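# Transfer the upright block row into the tray

## Task

Carry the row of blocks into the tray so that they still stand on their edges with their faces touching one another; then open the grippers and pull the arms away from them.

## Robot and tools

Robot: two 6-joint arms, left_arm and right_arm, each ending in a two-finger parallel gripper. The names are just labels and do not match the left or right of any picture. Joint order for each arm, always: waist, shoulder, elbow, wrist pitch, wrist yaw, wrist roll. Stated ranges in radians: waist -2.618 to 3.054, shoulder 0.000 to 3.142, elbow 0.000 to 3.142, wrist pitch -1.571 to 1.571, wrist yaw -1.571 to 1.571, wrist roll -2.094 to 2.094. A real end stop may sit up to 0.036 rad either side of these.

Scene frame (used only in results): origin on the tabletop midway between the arms, +x out across the table, +z up, left_arm on the +y side. Each result line per arm gives end_effector_position in metres and end_effector_quat_wxyz; that point lies between the finger pads, roughly 1 cm short of the tips, and the reading drifts more at long reach. The fingers point along the gripper's +z axis and close along its y axis.

Command row: every moving call takes rows of 14 numbers, one list covering both arms: left_arm's 6 joint angles then its opening, then right_arm's 6 angles then its opening. Joint numbers are absolute target angles in radians (not offsets). Opening is a scale from -1 (closed) to +1 (fully open, 0.094 m pad gap). Except near the ends, the fingers go to where grip_measured would read the commanded value; to hold something, command about 0.03 below its grip_measured (less for a lighter hold). Gripper readings may be off by about 1 mm, fixed per gripper.

execute_actions(actions): a list of up to 15 actions; each action is a table of up to 15 rows, one row per 1/30 s step, and if shorter the last row is held to fill 15 steps. An empty list just returns state and images. A target more than 0.036 rad beyond a joint's range and farther out than its current angle gets the call refused; smaller overshoots are clipped to the real end, reported as "joint sent to its limit" (absence of that line does not prove there is more room).

move(target, speed, blocking): target is one 14-number row of absolute angles and openings. All joints of both arms follow paths finishing together, so the hand traces a curve; duration is clamped to 0.5-10 s. speed (rad/s, 0.01 to 2, default 0.5) caps the joint with the longest way to go. Finger values apply at once. Paths ignore obstacles and the other arm. blocking=false returns after 0.5 s while motion continues; until a result shows it ended, use wait or stop before other motion calls. The result adds a "move:" line: ending (done, off_target, moving, held, fault), limits=held or limits=none, and each arm's joint farthest from target.

wait(seconds): 0 to 10; the arms keep their last command, and a running move continues (wait returns early when it ends). stop(): brakes a running move, needing room to slow; fingers keep going. zoom_image(camera, region): camera is cam_high, cam_low, cam_left_wrist or cam_right_wrist (all 504x504); region is [x0, y0, x1, y1] in pixels from the top-left, at most 504 by 504. finished_scene(scene): ends the current scene irreversibly, after which the result tells if it succeeded and may give the next task.

Motion limits: each step the joint target is kept within a lead of the measured angle (waist 0.202, shoulder 0.258, elbow 0.238, wrist pitch 0.573, wrist yaw and roll 0.522 rad), and targets that would move the hand over 70 mm from where it is are scaled back. So large changes need several actions; "Joint targets" shows what is being driven now, and resending those angles holds a joint still. "joint command not followed" means a clearance check altered some targets.

Result lines: Joint positions and Joint velocities per arm (joints in order, then pad gap in m); grip_measured; joint torques (offset, scaled, noisy, nonzero even in air); MOTOR HOT from 75 °C; OVER-TEMPERATURE FAULT at 90 °C (arm halted 10 s) or 100 °C (arm goes limp and drops). Holding loads heats motors, even while you are thinking, and the robot keeps holding the last command meanwhile.

Cautions: nothing may leave the table, or the task fails. Avoid drops, slips, slams and fast contacts; a target set far beyond a contact presses harder. Keep the two arms from colliding or pushing on each other. Outside forces may briefly pull a held item or shove loose ones, so grip firmly. Finish with the blocks upright and touching in the tray, grippers open and withdrawn; quick, smooth, low-effort motion is preferred.

Each tool is called after ">>>" as name([rows], argument=value, ...), one row to a line, values as JSON.

## Session

>>> execute_actions(actions=[])

Scene clock: 0.00 s.
left_arm: end_effector_position=(+0.6087, +0.1191, +0.3225) grip_measured=+1.000 end_effector_quat_wxyz=(+0.066, -0.096, +0.689, -0.716) | right_arm: end_effector_position=(+0.1685, -0.5303, +0.3776) grip_measured=+1.000 end_effector_quat_wxyz=(+0.487, +0.856, +0.143, +0.096)
Joint names: [waist, shoulder, elbow, wrist pitch, wrist yaw, wrist roll]
Joint positions: left_arm=[ 0.078  2.318  2.049  0.433  1.369 -1.779  0.094] | right_arm=[-0.793  0.898  1.462 -1.152  0.418  1.863  0.094]
Joint velocities: left_arm=[-0.012 -0.002 -0.012  0.007  0.037 -0.095  0.   ] | right_arm=[ 0.017 -0.022 -0.012 -0.007  0.081  0.022  0.   ]
Joint torques (N m, as the arm reports them, + toward a larger angle): no reading
Joint targets: left_arm=[0.078 2.305 2.061 0.444 1.367 -1.765] | right_arm=[-0.793 0.894 1.468 -1.160 0.424 1.859]

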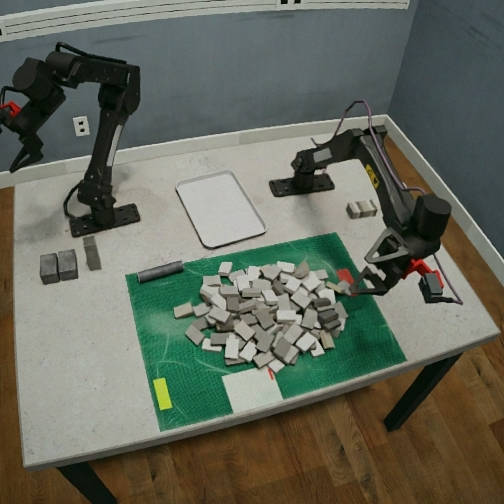

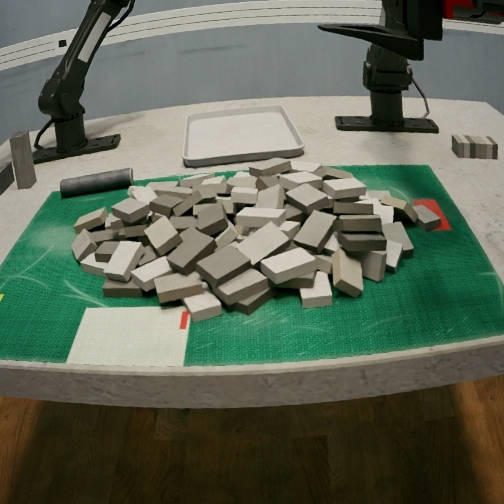

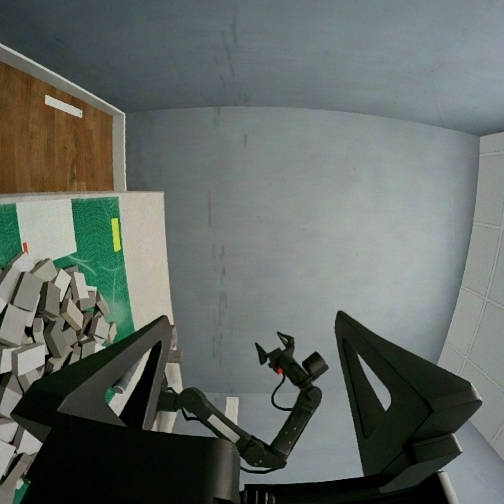

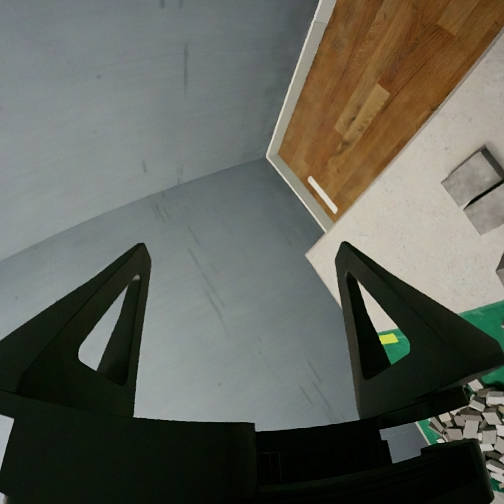

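>>> zoom_image(camera="cam_high", region=[300, 160, 420, 260])

>>> zoom_image(camera="cam_low", region=[404, 100, 504, 190])

Region (300, 160, 420, 260) of cam_high's 504x504 image, scaled by 4.200, with more detail than that image has.

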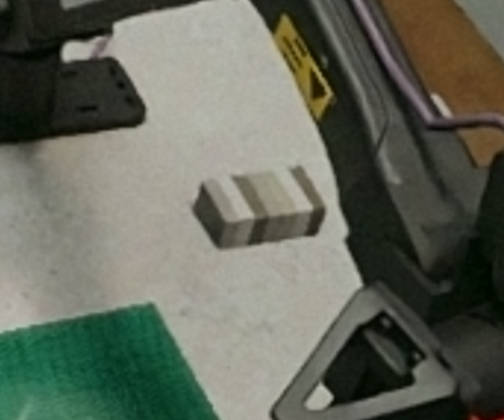

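Region (404, 100, 504, 190) of cam_low's 504x504 image, scaled by 5.040, with more detail than that image has; it fills the top 454 rows of this view, and the rest is white.

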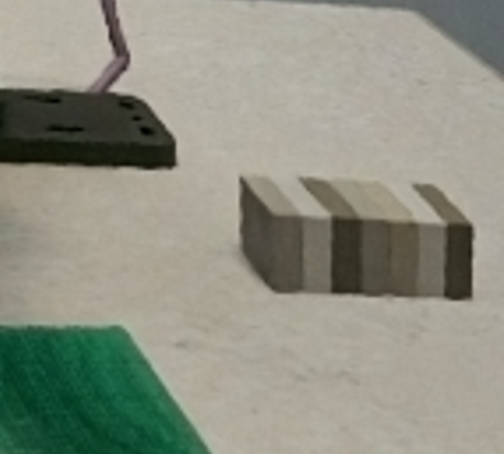

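>>> move(target=[0.8,1.3,1.2,-1.47,0,0,1,-0.793,0.894,1.468,-1.16,0.424,1.859,1], speed=1.0)

Scene clock: 4.83 s.
left_arm: end_effector_position=(+0.1982, +0.4141, +0.1599) grip_measured=+1.000 end_effector_quat_wxyz=(+0.003, -0.367, +0.930, -0.003) | right_arm: end_effector_position=(+0.1685, -0.5303, +0.3776) grip_measured=+1.000 end_effector_quat_wxyz=(+0.487, +0.856, +0.143, +0.096)
Joint names: [waist, shoulder, elbow, wrist pitch, wrist yaw, wrist roll]
Joint positions: left_arm=[ 0.792  1.32   1.215 -1.462  0.007 -0.006  0.094] | right_arm=[-0.793  0.898  1.462 -1.152  0.418  1.863  0.094]
Joint velocities: left_arm=[ 0.007  0.017 -0.002  0.007 -0.022 -0.007  0.   ] | right_arm=[-0.017 -0.012 -0.002  0.007 -0.022 -0.095  0.   ]
Joint torques (N m, as the arm reports them, + toward a larger angle): left_arm=[ 0.56 -5.98  4.61  0.18 -0.05  0.04] | right_arm=[ 0.1  -0.39  5.83  1.85  0.23 -0.04]
Joint targets: left_arm=[0.800 1.300 1.200 -1.470 -0.000 0.000] | right_arm=[-0.793 0.894 1.468 -1.160 0.424 1.859]
move: done; limits=none; left_arm: farthest joint: the shoulder, 0.020 radians from its target (1.018 radians at the start); right_arm: farthest joint: the wrist pitch, 0.008 radians from its target (0.008 radians at the start)

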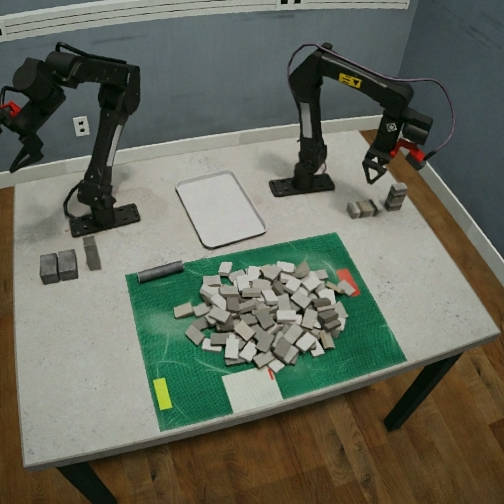

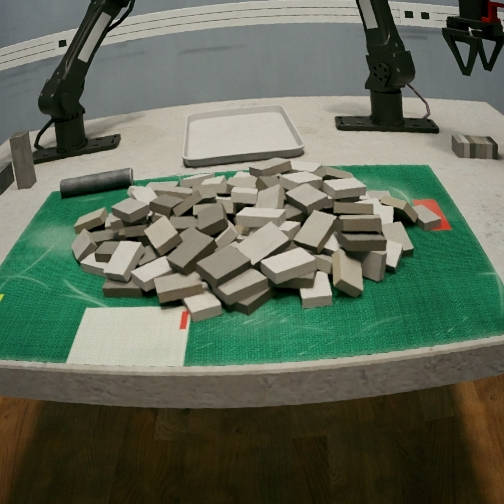

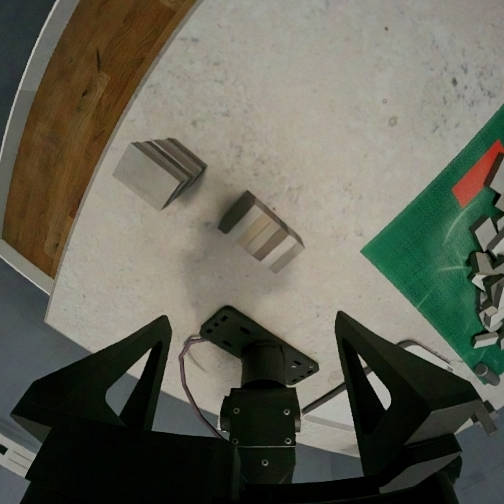

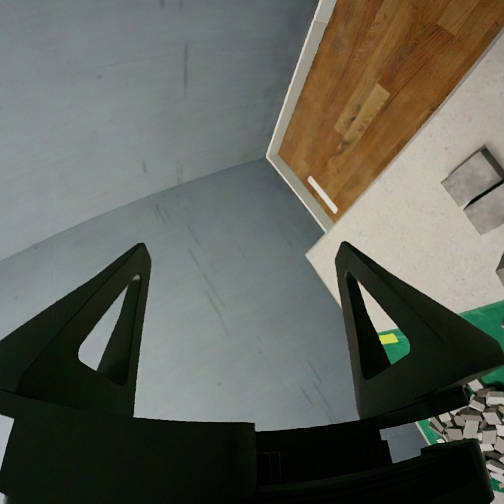

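>>> move(target=[0.78,1.36,0.92,-1.13,0,0.7,1,-0.793,0.894,1.468,-1.16,0.424,1.859,1], speed=0.7)

Scene clock: 7.57 s.
left_arm: end_effector_position=(+0.2022, +0.4196, +0.0831) grip_measured=+1.000 end_effector_quat_wxyz=(+0.001, -0.026, +1.000, +0.001) | right_arm: end_effector_position=(+0.1685, -0.5303, +0.3776) grip_measured=+1.000 end_effector_quat_wxyz=(+0.487, +0.856, +0.143, +0.096)
Joint names: [waist, shoulder, elbow, wrist pitch, wrist yaw, wrist roll]
Joint positions: left_arm=[ 0.792  1.353  0.934 -1.148 -0.001  0.693  0.094] | right_arm=[-0.793  0.898  1.462 -1.152  0.418  1.863  0.094]
Joint velocities: left_arm=[-0.007 -0.012 -0.017 -0.037  0.022  0.066  0.   ] | right_arm=[-0.012  0.007  0.012 -0.037 -0.051 -0.022  0.   ]
Joint torques (N m, as the arm reports them, + toward a larger angle): left_arm=[-0.88 -4.04  4.72  0.44  0.05  0.05] | right_arm=[-0.05 -0.26  5.96  1.85  0.19 -0.08]
Joint targets: left_arm=[0.780 1.360 0.920 -1.130 0.000 0.700] | right_arm=[-0.793 0.894 1.468 -1.160 0.424 1.859]
move: done; limits=none; left_arm: farthest joint: the wrist pitch, 0.018 radians from its target (0.332 radians at the start); right_arm: farthest joint: the wrist pitch, 0.008 radians from its target (0.008 radians at the start)

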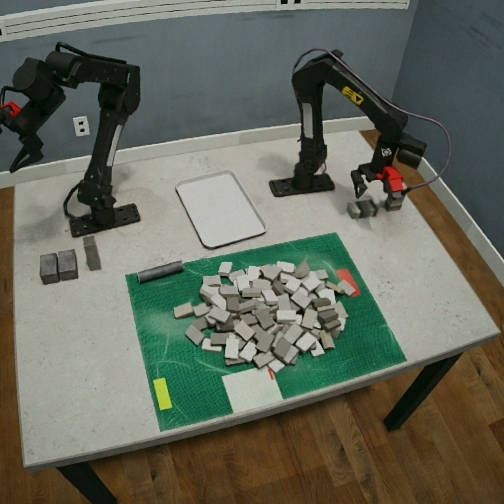

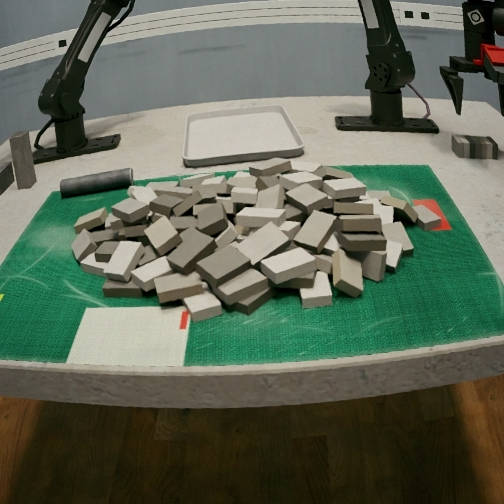

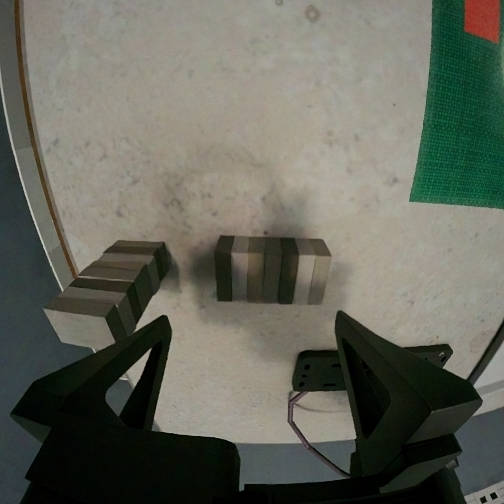

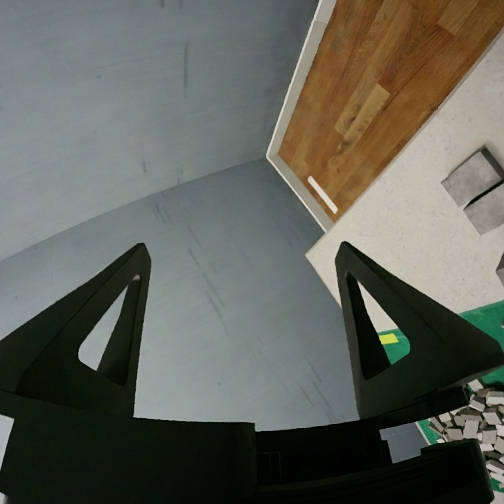

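>>> move(target=[0.735,1.33,0.775,-1.0,0,0.7,1,-0.793,0.894,1.468,-1.16,0.424,1.859,1], speed=0.3)

Scene clock: 10.20 s.
left_arm: end_effector_position=(+0.1989, +0.4039, +0.0477) grip_measured=+1.000 end_effector_quat_wxyz=(-0.005, -0.002, +1.000, -0.003) | right_arm: end_effector_position=(+0.1685, -0.5303, +0.3776) grip_measured=+1.000 end_effector_quat_wxyz=(+0.487, +0.856, +0.143, +0.096)
Joint names: [waist, shoulder, elbow, wrist pitch, wrist yaw, wrist roll]
Joint positions: left_arm=[ 0.744  1.353  0.789 -1.018 -0.002  0.694  0.094] | right_arm=[-0.793  0.898  1.462 -1.152  0.418  1.863  0.094]
Joint velocities: left_arm=[ 0.007 -0.032 -0.002 -0.007  0.007  0.037  0.   ] | right_arm=[-0.007  0.007 -0.017 -0.037 -0.022 -0.007  0.   ]
Joint torques (N m, as the arm reports them, + toward a larger angle): left_arm=[-0.65 -6.31  4.54  0.49  0.05  0.02] | right_arm=[ 0.15 -0.09  6.14  1.81  0.2  -0.03]
Joint targets: left_arm=[0.735 1.330 0.775 -1.000 -0.000 0.700] | right_arm=[-0.793 0.894 1.468 -1.160 0.424 1.859]
move: off_target (left_arm); limits=none; left_arm: farthest joint: the shoulder, 0.023 radians from its target (0.023 radians at the start); right_arm: farthest joint: the wrist pitch, 0.008 radians from its target (0.008 radians at the start)

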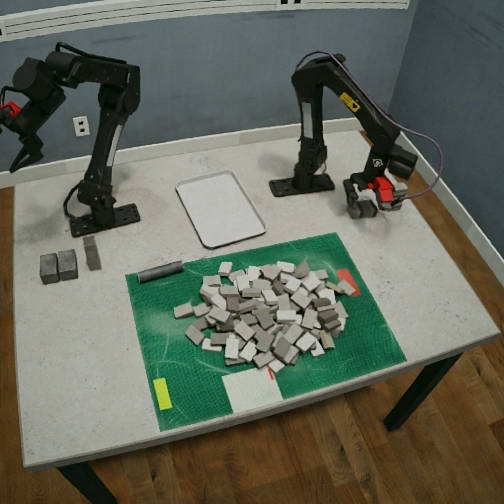

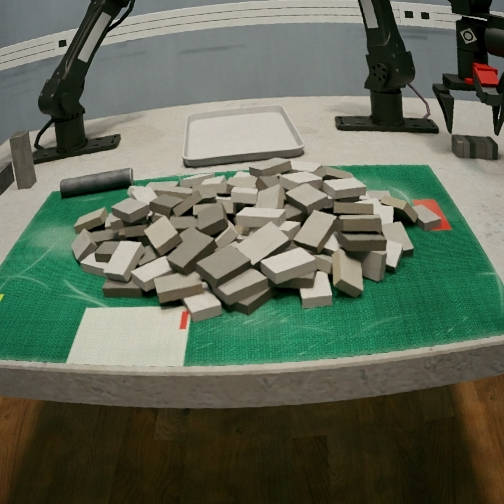

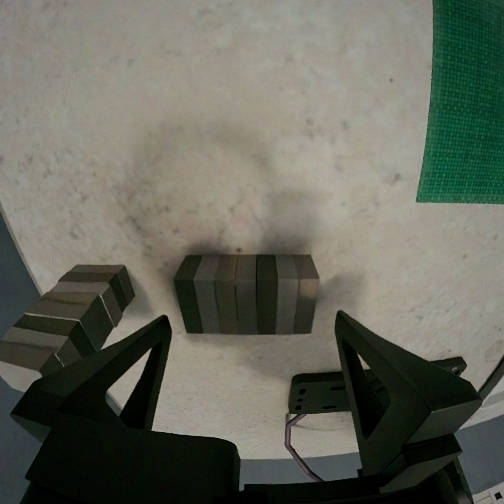

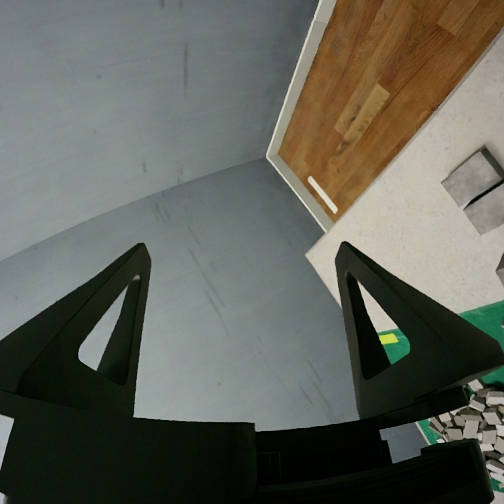

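>>> move(target=[0.735,1.423,0.697,-0.848,0,0.7,1,-0.793,0.894,1.468,-1.16,0.424,1.859,1], speed=0.15)

Scene clock: 12.43 s.
left_arm: end_effector_position=(+0.2041, +0.4083, +0.0191) grip_measured=+1.000 end_effector_quat_wxyz=(+0.001, -0.002, +1.000, +0.003) | right_arm: end_effector_position=(+0.1685, -0.5303, +0.3776) grip_measured=+1.000 end_effector_quat_wxyz=(+0.487, +0.856, +0.143, +0.096)
Joint names: [waist, shoulder, elbow, wrist pitch, wrist yaw, wrist roll]
Joint positions: left_arm=[ 0.744  1.413  0.714 -0.866 -0.003  0.694  0.094] | right_arm=[-0.793  0.898  1.462 -1.152  0.418  1.863  0.094]
Joint velocities: left_arm=[-0.007  0.002 -0.012 -0.007 -0.081 -0.022  0.   ] | right_arm=[ 0.002  0.017 -0.002 -0.007 -0.051  0.007  0.   ]
Joint torques (N m, as the arm reports them, + toward a larger angle): left_arm=[-0.64 -3.98  4.13  0.41  0.06  0.02] | right_arm=[-0.12 -0.4   5.62  1.84  0.19 -0.07]
Joint targets: left_arm=[0.735 1.423 0.697 -0.848 -0.000 0.700] | right_arm=[-0.793 0.894 1.468 -1.160 0.424 1.859]
move: done; limits=none; left_arm: farthest joint: the wrist pitch, 0.018 radians from its target (0.170 radians at the start); right_arm: farthest joint: the wrist pitch, 0.008 radians from its target (0.008 radians at the start)

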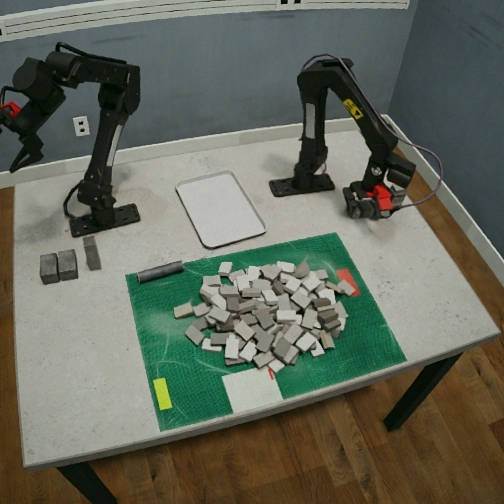

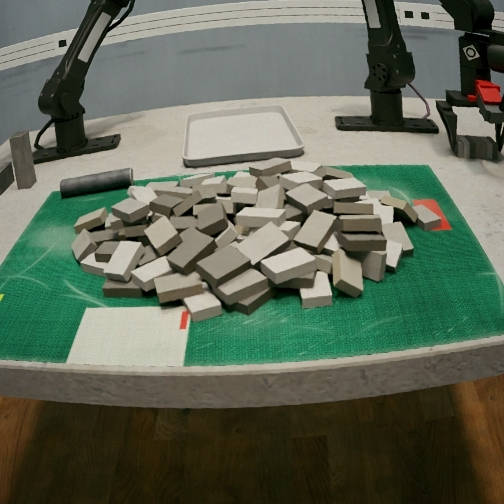

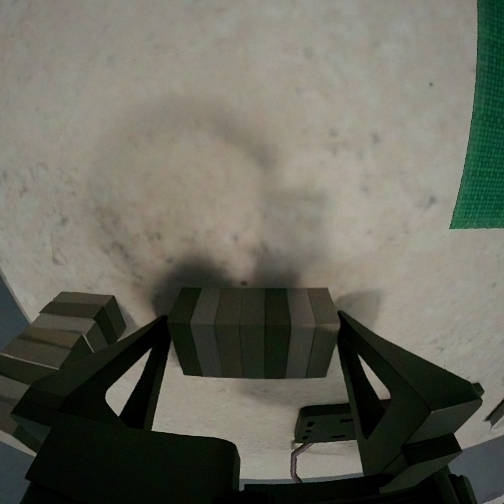

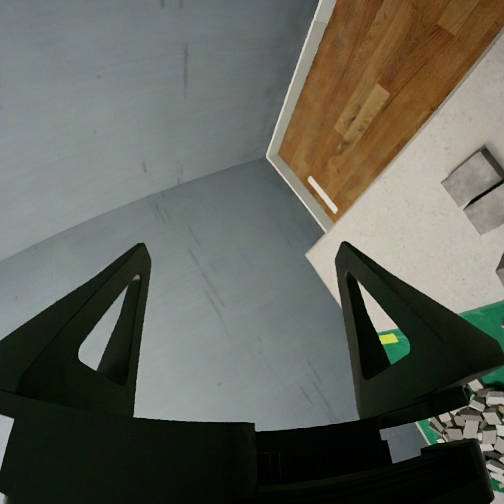

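>>> execute_actions([
  [[0.735,1.423,0.685,-0.84,0,0.7,0.85,-0.793,0.894,1.468,-1.16,0.424,1.859,1]],
  [[0.735,1.423,0.685,-0.84,0,0.7,0.72,-0.793,0.894,1.468,-1.16,0.424,1.859,1]],
  [[0.735,1.423,0.685,-0.84,0,0.7,0.6,-0.793,0.894,1.468,-1.16,0.424,1.859,1]],
])

Scene clock: 14.53 s.
left_arm: end_effector_position=(+0.2024, +0.4069, +0.0163) grip_measured=+0.663 end_effector_quat_wxyz=(-0.000, -0.001, +1.000, +0.002) | right_arm: end_effector_position=(+0.1685, -0.5303, +0.3776) grip_measured=+1.000 end_effector_quat_wxyz=(+0.487, +0.856, +0.143, +0.096)
Joint names: [waist, shoulder, elbow, wrist pitch, wrist yaw, wrist roll]
Joint positions: left_arm=[ 0.744  1.413  0.702 -0.857 -0.003  0.695  0.078] | right_arm=[-0.793  0.898  1.462 -1.152  0.418  1.863  0.094]
Joint velocities: left_arm=[-0.002 -0.002 -0.002 -0.007  0.037 -0.007 -0.001] | right_arm=[ 0.002  0.017  0.007 -0.037 -0.022 -0.022  0.   ]
Joint torques (N m, as the arm reports them, + toward a larger angle): left_arm=[-0.64 -3.92  4.11  0.44  0.06  0.02] | right_arm=[-0.06 -0.32  5.79  1.79  0.22 -0.04]
Joint targets: left_arm=[0.735 1.423 0.685 -0.840 -0.000 0.700] | right_arm=[-0.793 0.894 1.468 -1.160 0.424 1.859]

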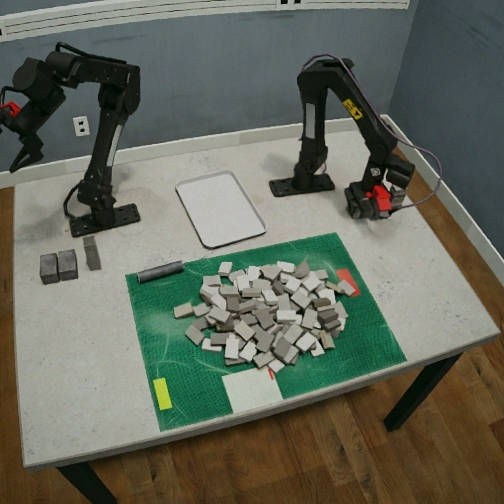

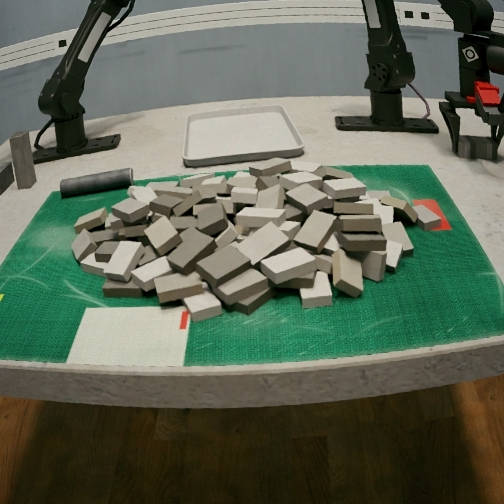

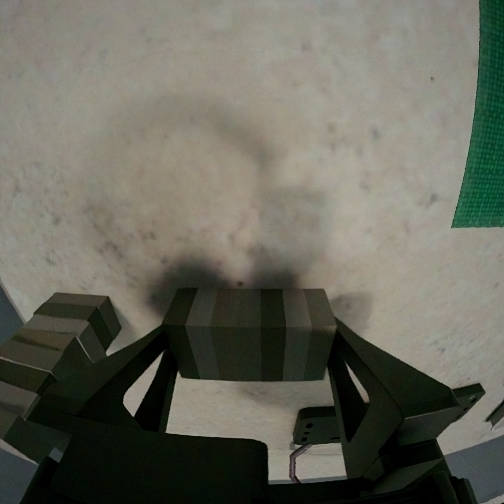

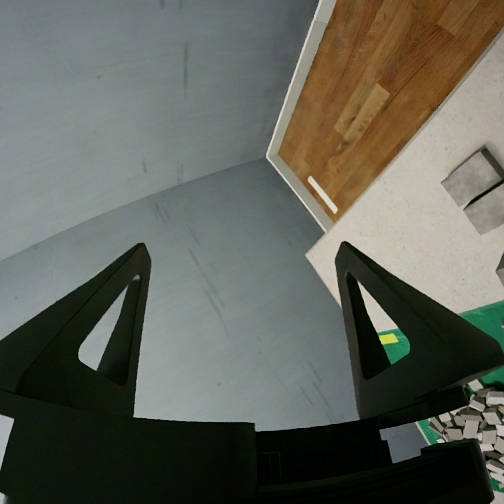

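>>> move(target=[0.735,1.4,1.0,-1.18,0,0.7,0.6,-0.793,0.894,1.468,-1.16,0.424,1.859,1], speed=0.3)

>>> move(target=[-1.3,1.48,1.05,-1.15,0,0.2,0.6,-0.793,0.894,1.468,-1.16,0.424,1.859,1], speed=0.7)

Scene clock: 17.00 s.
left_arm: end_effector_position=(+0.2090, +0.4124, +0.0751) grip_measured=+0.663 end_effector_quat_wxyz=(-0.020, -0.001, +1.000, -0.015) | right_arm: end_effector_position=(+0.1685, -0.5303, +0.3776) grip_measured=+1.000 end_effector_quat_wxyz=(+0.487, +0.856, +0.143, +0.096)
Joint names: [waist, shoulder, elbow, wrist pitch, wrist yaw, wrist roll]
Joint positions: left_arm=[ 0.744  1.413  0.949 -1.155 -0.003  0.695  0.078] | right_arm=[-0.793  0.898  1.462 -1.152  0.418  1.863  0.094]
Joint velocities: left_arm=[-0.017 -0.022 -0.007 -0.081 -0.007  0.022 -0.001] | right_arm=[-0.007 -0.012 -0.017  0.022 -0.066 -0.037  0.   ]
Joint torques (N m, as the arm reports them, + toward a larger angle): left_arm=[-0.64 -6.14  9.04 -0.15  0.06  0.01] | right_arm=[ 0.08 -0.17  5.78  1.86  0.22 -0.06]
Joint targets: left_arm=[0.735 1.400 1.000 -1.180 0.000 0.700] | right_arm=[-0.793 0.894 1.468 -1.160 0.424 1.859]
move: off_target (left_arm); limits=none; left_arm: farthest joint: the elbow, 0.051 radians from its target (0.298 radians at the start); right_arm: farthest joint: the wrist pitch, 0.008 radians from its target (0.008 radians at the start)

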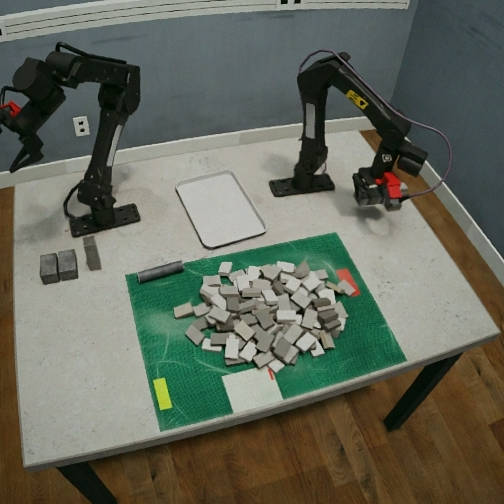

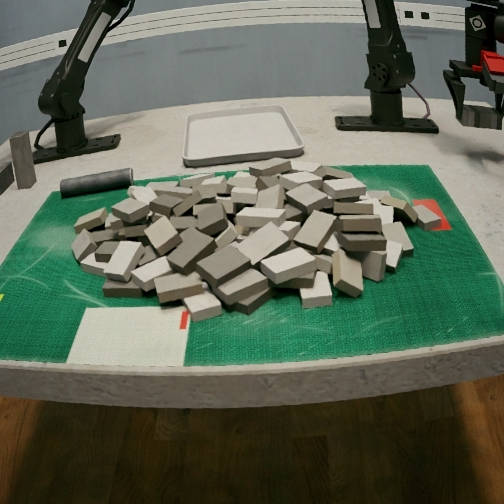

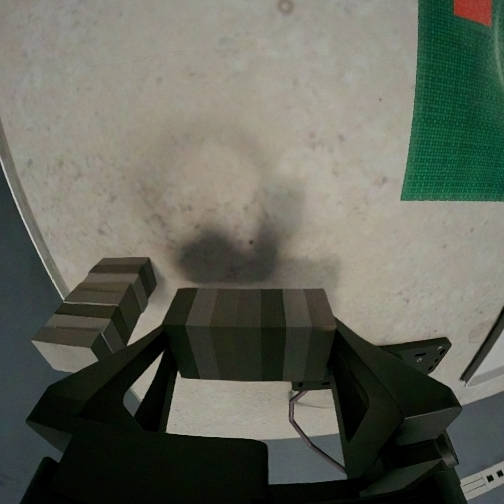

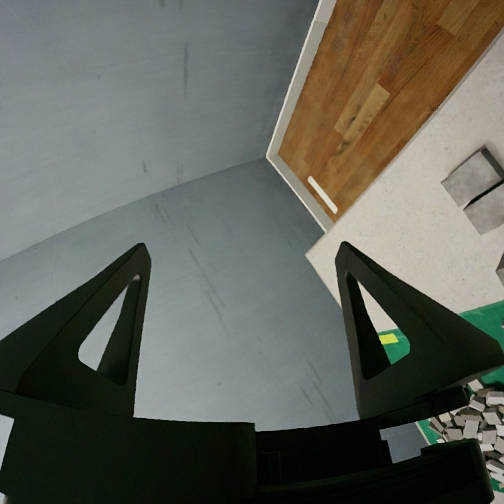

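Scene clock: 20.57 s.
left_arm: end_effector_position=(+0.0984, +0.0550, +0.0711) grip_measured=+0.662 end_effector_quat_wxyz=(-0.029, +0.699, +0.714, +0.016) | right_arm: end_effector_position=(+0.1685, -0.5303, +0.3776) grip_measured=+1.000 end_effector_quat_wxyz=(+0.487, +0.856, +0.143, +0.096)
Joint names: [waist, shoulder, elbow, wrist pitch, wrist yaw, wrist roll]
Joint positions: left_arm=[-1.297  1.487  0.996 -1.144  0.005  0.206  0.078] | right_arm=[-0.793  0.898  1.462 -1.152  0.418  1.863  0.094]
Joint velocities: left_arm=[-0.007 -0.022  0.002  0.022 -0.007 -0.037 -0.001] | right_arm=[ 0.007 -0.007 -0.002 -0.022  0.007 -0.037  0.   ]
Joint torques (N m, as the arm reports them, + toward a larger angle): left_arm=[-0.23 -6.27  9.18  0.03  0.   -0.05] | right_arm=[-0.03 -0.2   5.79  1.8   0.2  -0.09]
Joint targets: left_arm=[-1.300 1.480 1.050 -1.150 0.000 0.200] | right_arm=[-0.793 0.894 1.468 -1.160 0.424 1.859]
move: off_target (left_arm); limits=none; left_arm: farthest joint: the elbow, 0.054 radians from its target (0.101 radians at the start); right_arm: farthest joint: the wrist pitch, 0.008 radians from its target (0.008 radians at the start)

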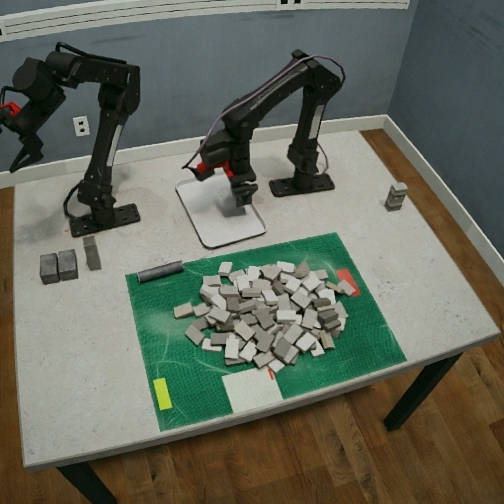

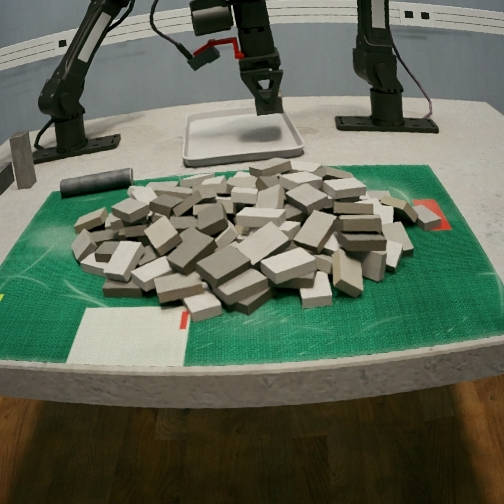

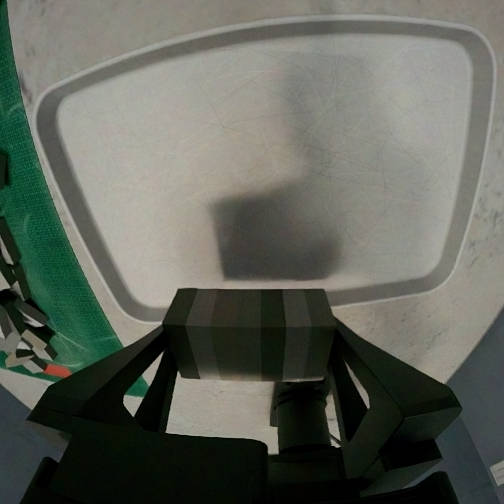

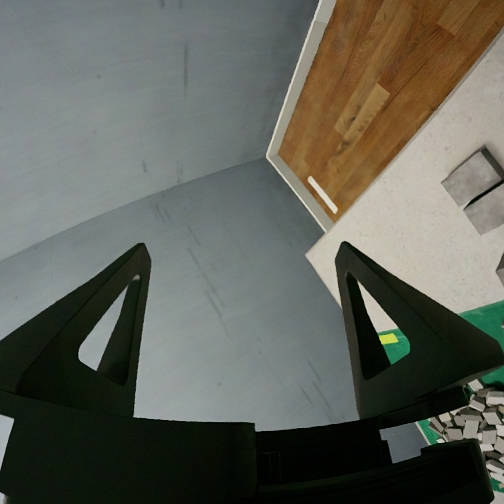

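>>> move(target=[-1.33,1.66,1.05,-0.88,0,0.15,0.6,-0.793,0.894,1.468,-1.16,0.424,1.859,1], speed=0.25)

Scene clock: 22.63 s.
left_arm: end_effector_position=(+0.1030, +0.0058, +0.0255) grip_measured=+0.662 end_effector_quat_wxyz=(-0.002, +0.690, +0.724, -0.001) | right_arm: end_effector_position=(+0.1685, -0.5303, +0.3776) grip_measured=+1.000 end_effector_quat_wxyz=(+0.487, +0.856, +0.143, +0.096)
Joint names: [waist, shoulder, elbow, wrist pitch, wrist yaw, wrist roll]
Joint positions: left_arm=[-1.321  1.675  0.996 -0.894  0.004  0.156  0.078] | right_arm=[-0.793  0.898  1.462 -1.152  0.418  1.863  0.094]
Joint velocities: left_arm=[-0.017 -0.012 -0.012 -0.037  0.022 -0.066 -0.001] | right_arm=[ 0.002  0.002 -0.007  0.022  0.007  0.051  0.   ]
Joint torques (N m, as the arm reports them, + toward a larger angle): left_arm=[-0.65 -8.42  9.02  0.41 -0.02 -0.09] | right_arm=[-0.05 -0.52  5.97  1.85  0.18 -0.1 ]
Joint targets: left_arm=[-1.330 1.660 1.050 -0.880 -0.000 0.150] | right_arm=[-0.793 0.894 1.468 -1.160 0.424 1.859]
move: off_target (left_arm); limits=none; left_arm: farthest joint: the elbow, 0.054 radians from its target (0.054 radians at the start); right_arm: farthest joint: the wrist pitch, 0.008 radians from its target (0.008 radians at the start)

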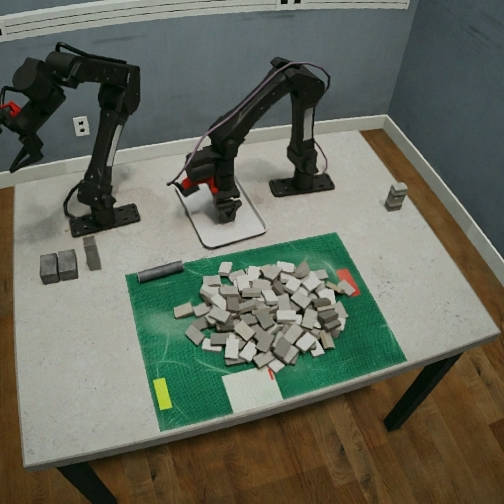

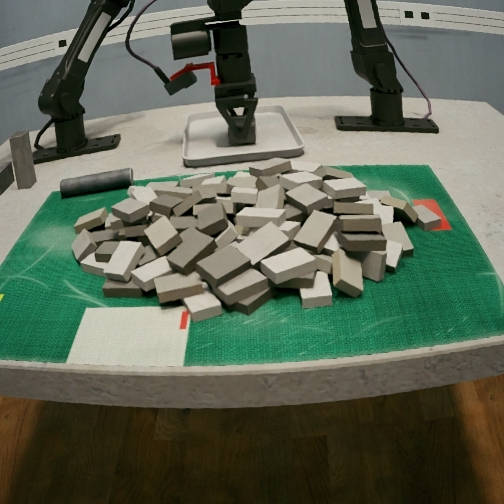

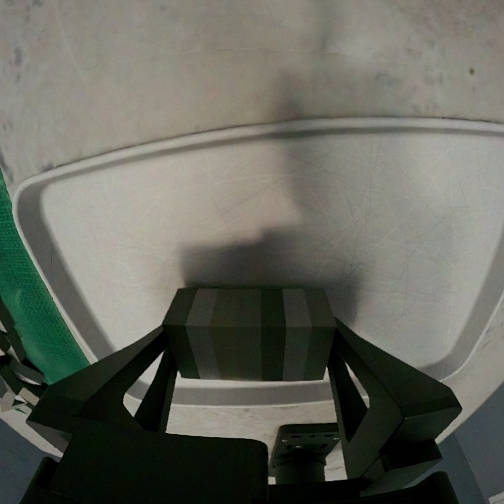

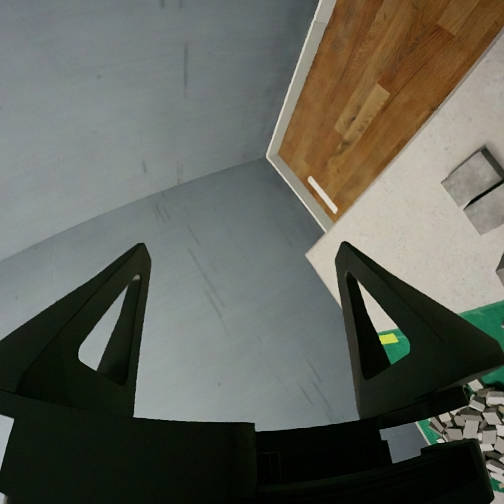

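>>> move(target=[-1.33,1.7,1.02,-0.845,0,0.15,0.6,-0.793,0.894,1.468,-1.16,0.424,1.859,1], speed=0.05)

Scene clock: 24.27 s.
left_arm: end_effector_position=(+0.1030, +0.0056, +0.0193) grip_measured=+0.662 end_effector_quat_wxyz=(-0.008, +0.689, +0.725, +0.003) | right_arm: end_effector_position=(+0.1685, -0.5303, +0.3776) grip_measured=+1.000 end_effector_quat_wxyz=(+0.487, +0.856, +0.143, +0.096)
Joint names: [waist, shoulder, elbow, wrist pitch, wrist yaw, wrist roll]
Joint positions: left_arm=[-1.321  1.699  0.996 -0.884  0.004  0.153  0.078] | right_arm=[-0.793  0.898  1.462 -1.152  0.418  1.863  0.094]
Joint velocities: left_arm=[-0.002  0.007 -0.012 -0.037 -0.007 -0.037  0.002] | right_arm=[-0.022 -0.007 -0.002 -0.007  0.007  0.007  0.   ]
Joint torques (N m, as the arm reports them, + toward a larger angle): left_arm=[-0.65 -7.32  6.86  0.64  0.   -0.04] | right_arm=[-0.07 -0.65  5.75  1.85  0.17 -0.05]
Joint targets: left_arm=[-1.330 1.700 1.020 -0.845 0.000 0.150] | right_arm=[-0.793 0.894 1.468 -1.160 0.424 1.859]
move: off_target (left_arm); limits=none; left_arm: farthest joint: the wrist pitch, 0.039 radians from its target (0.049 radians at the start); right_arm: farthest joint: the wrist pitch, 0.008 radians from its target (0.008 radians at the start)

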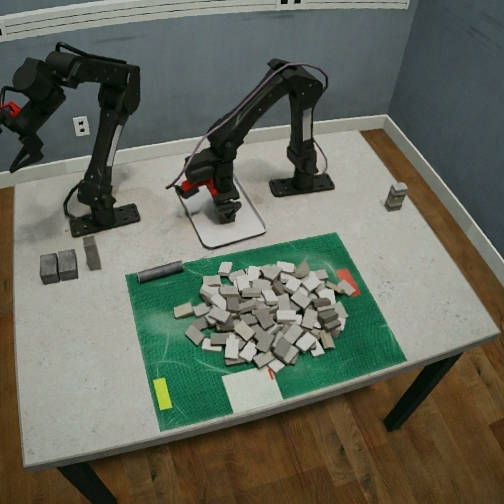

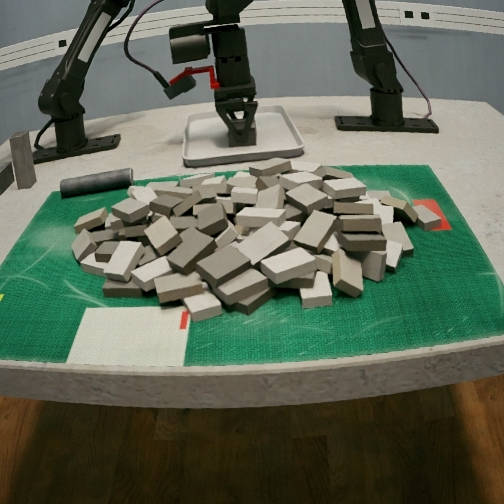

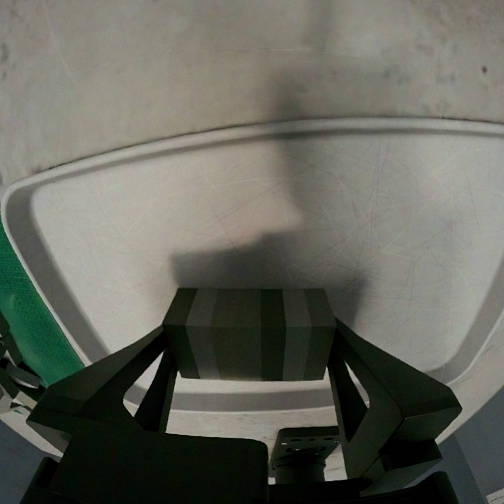

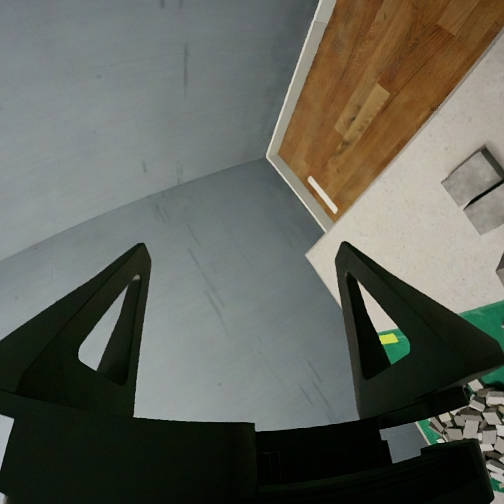

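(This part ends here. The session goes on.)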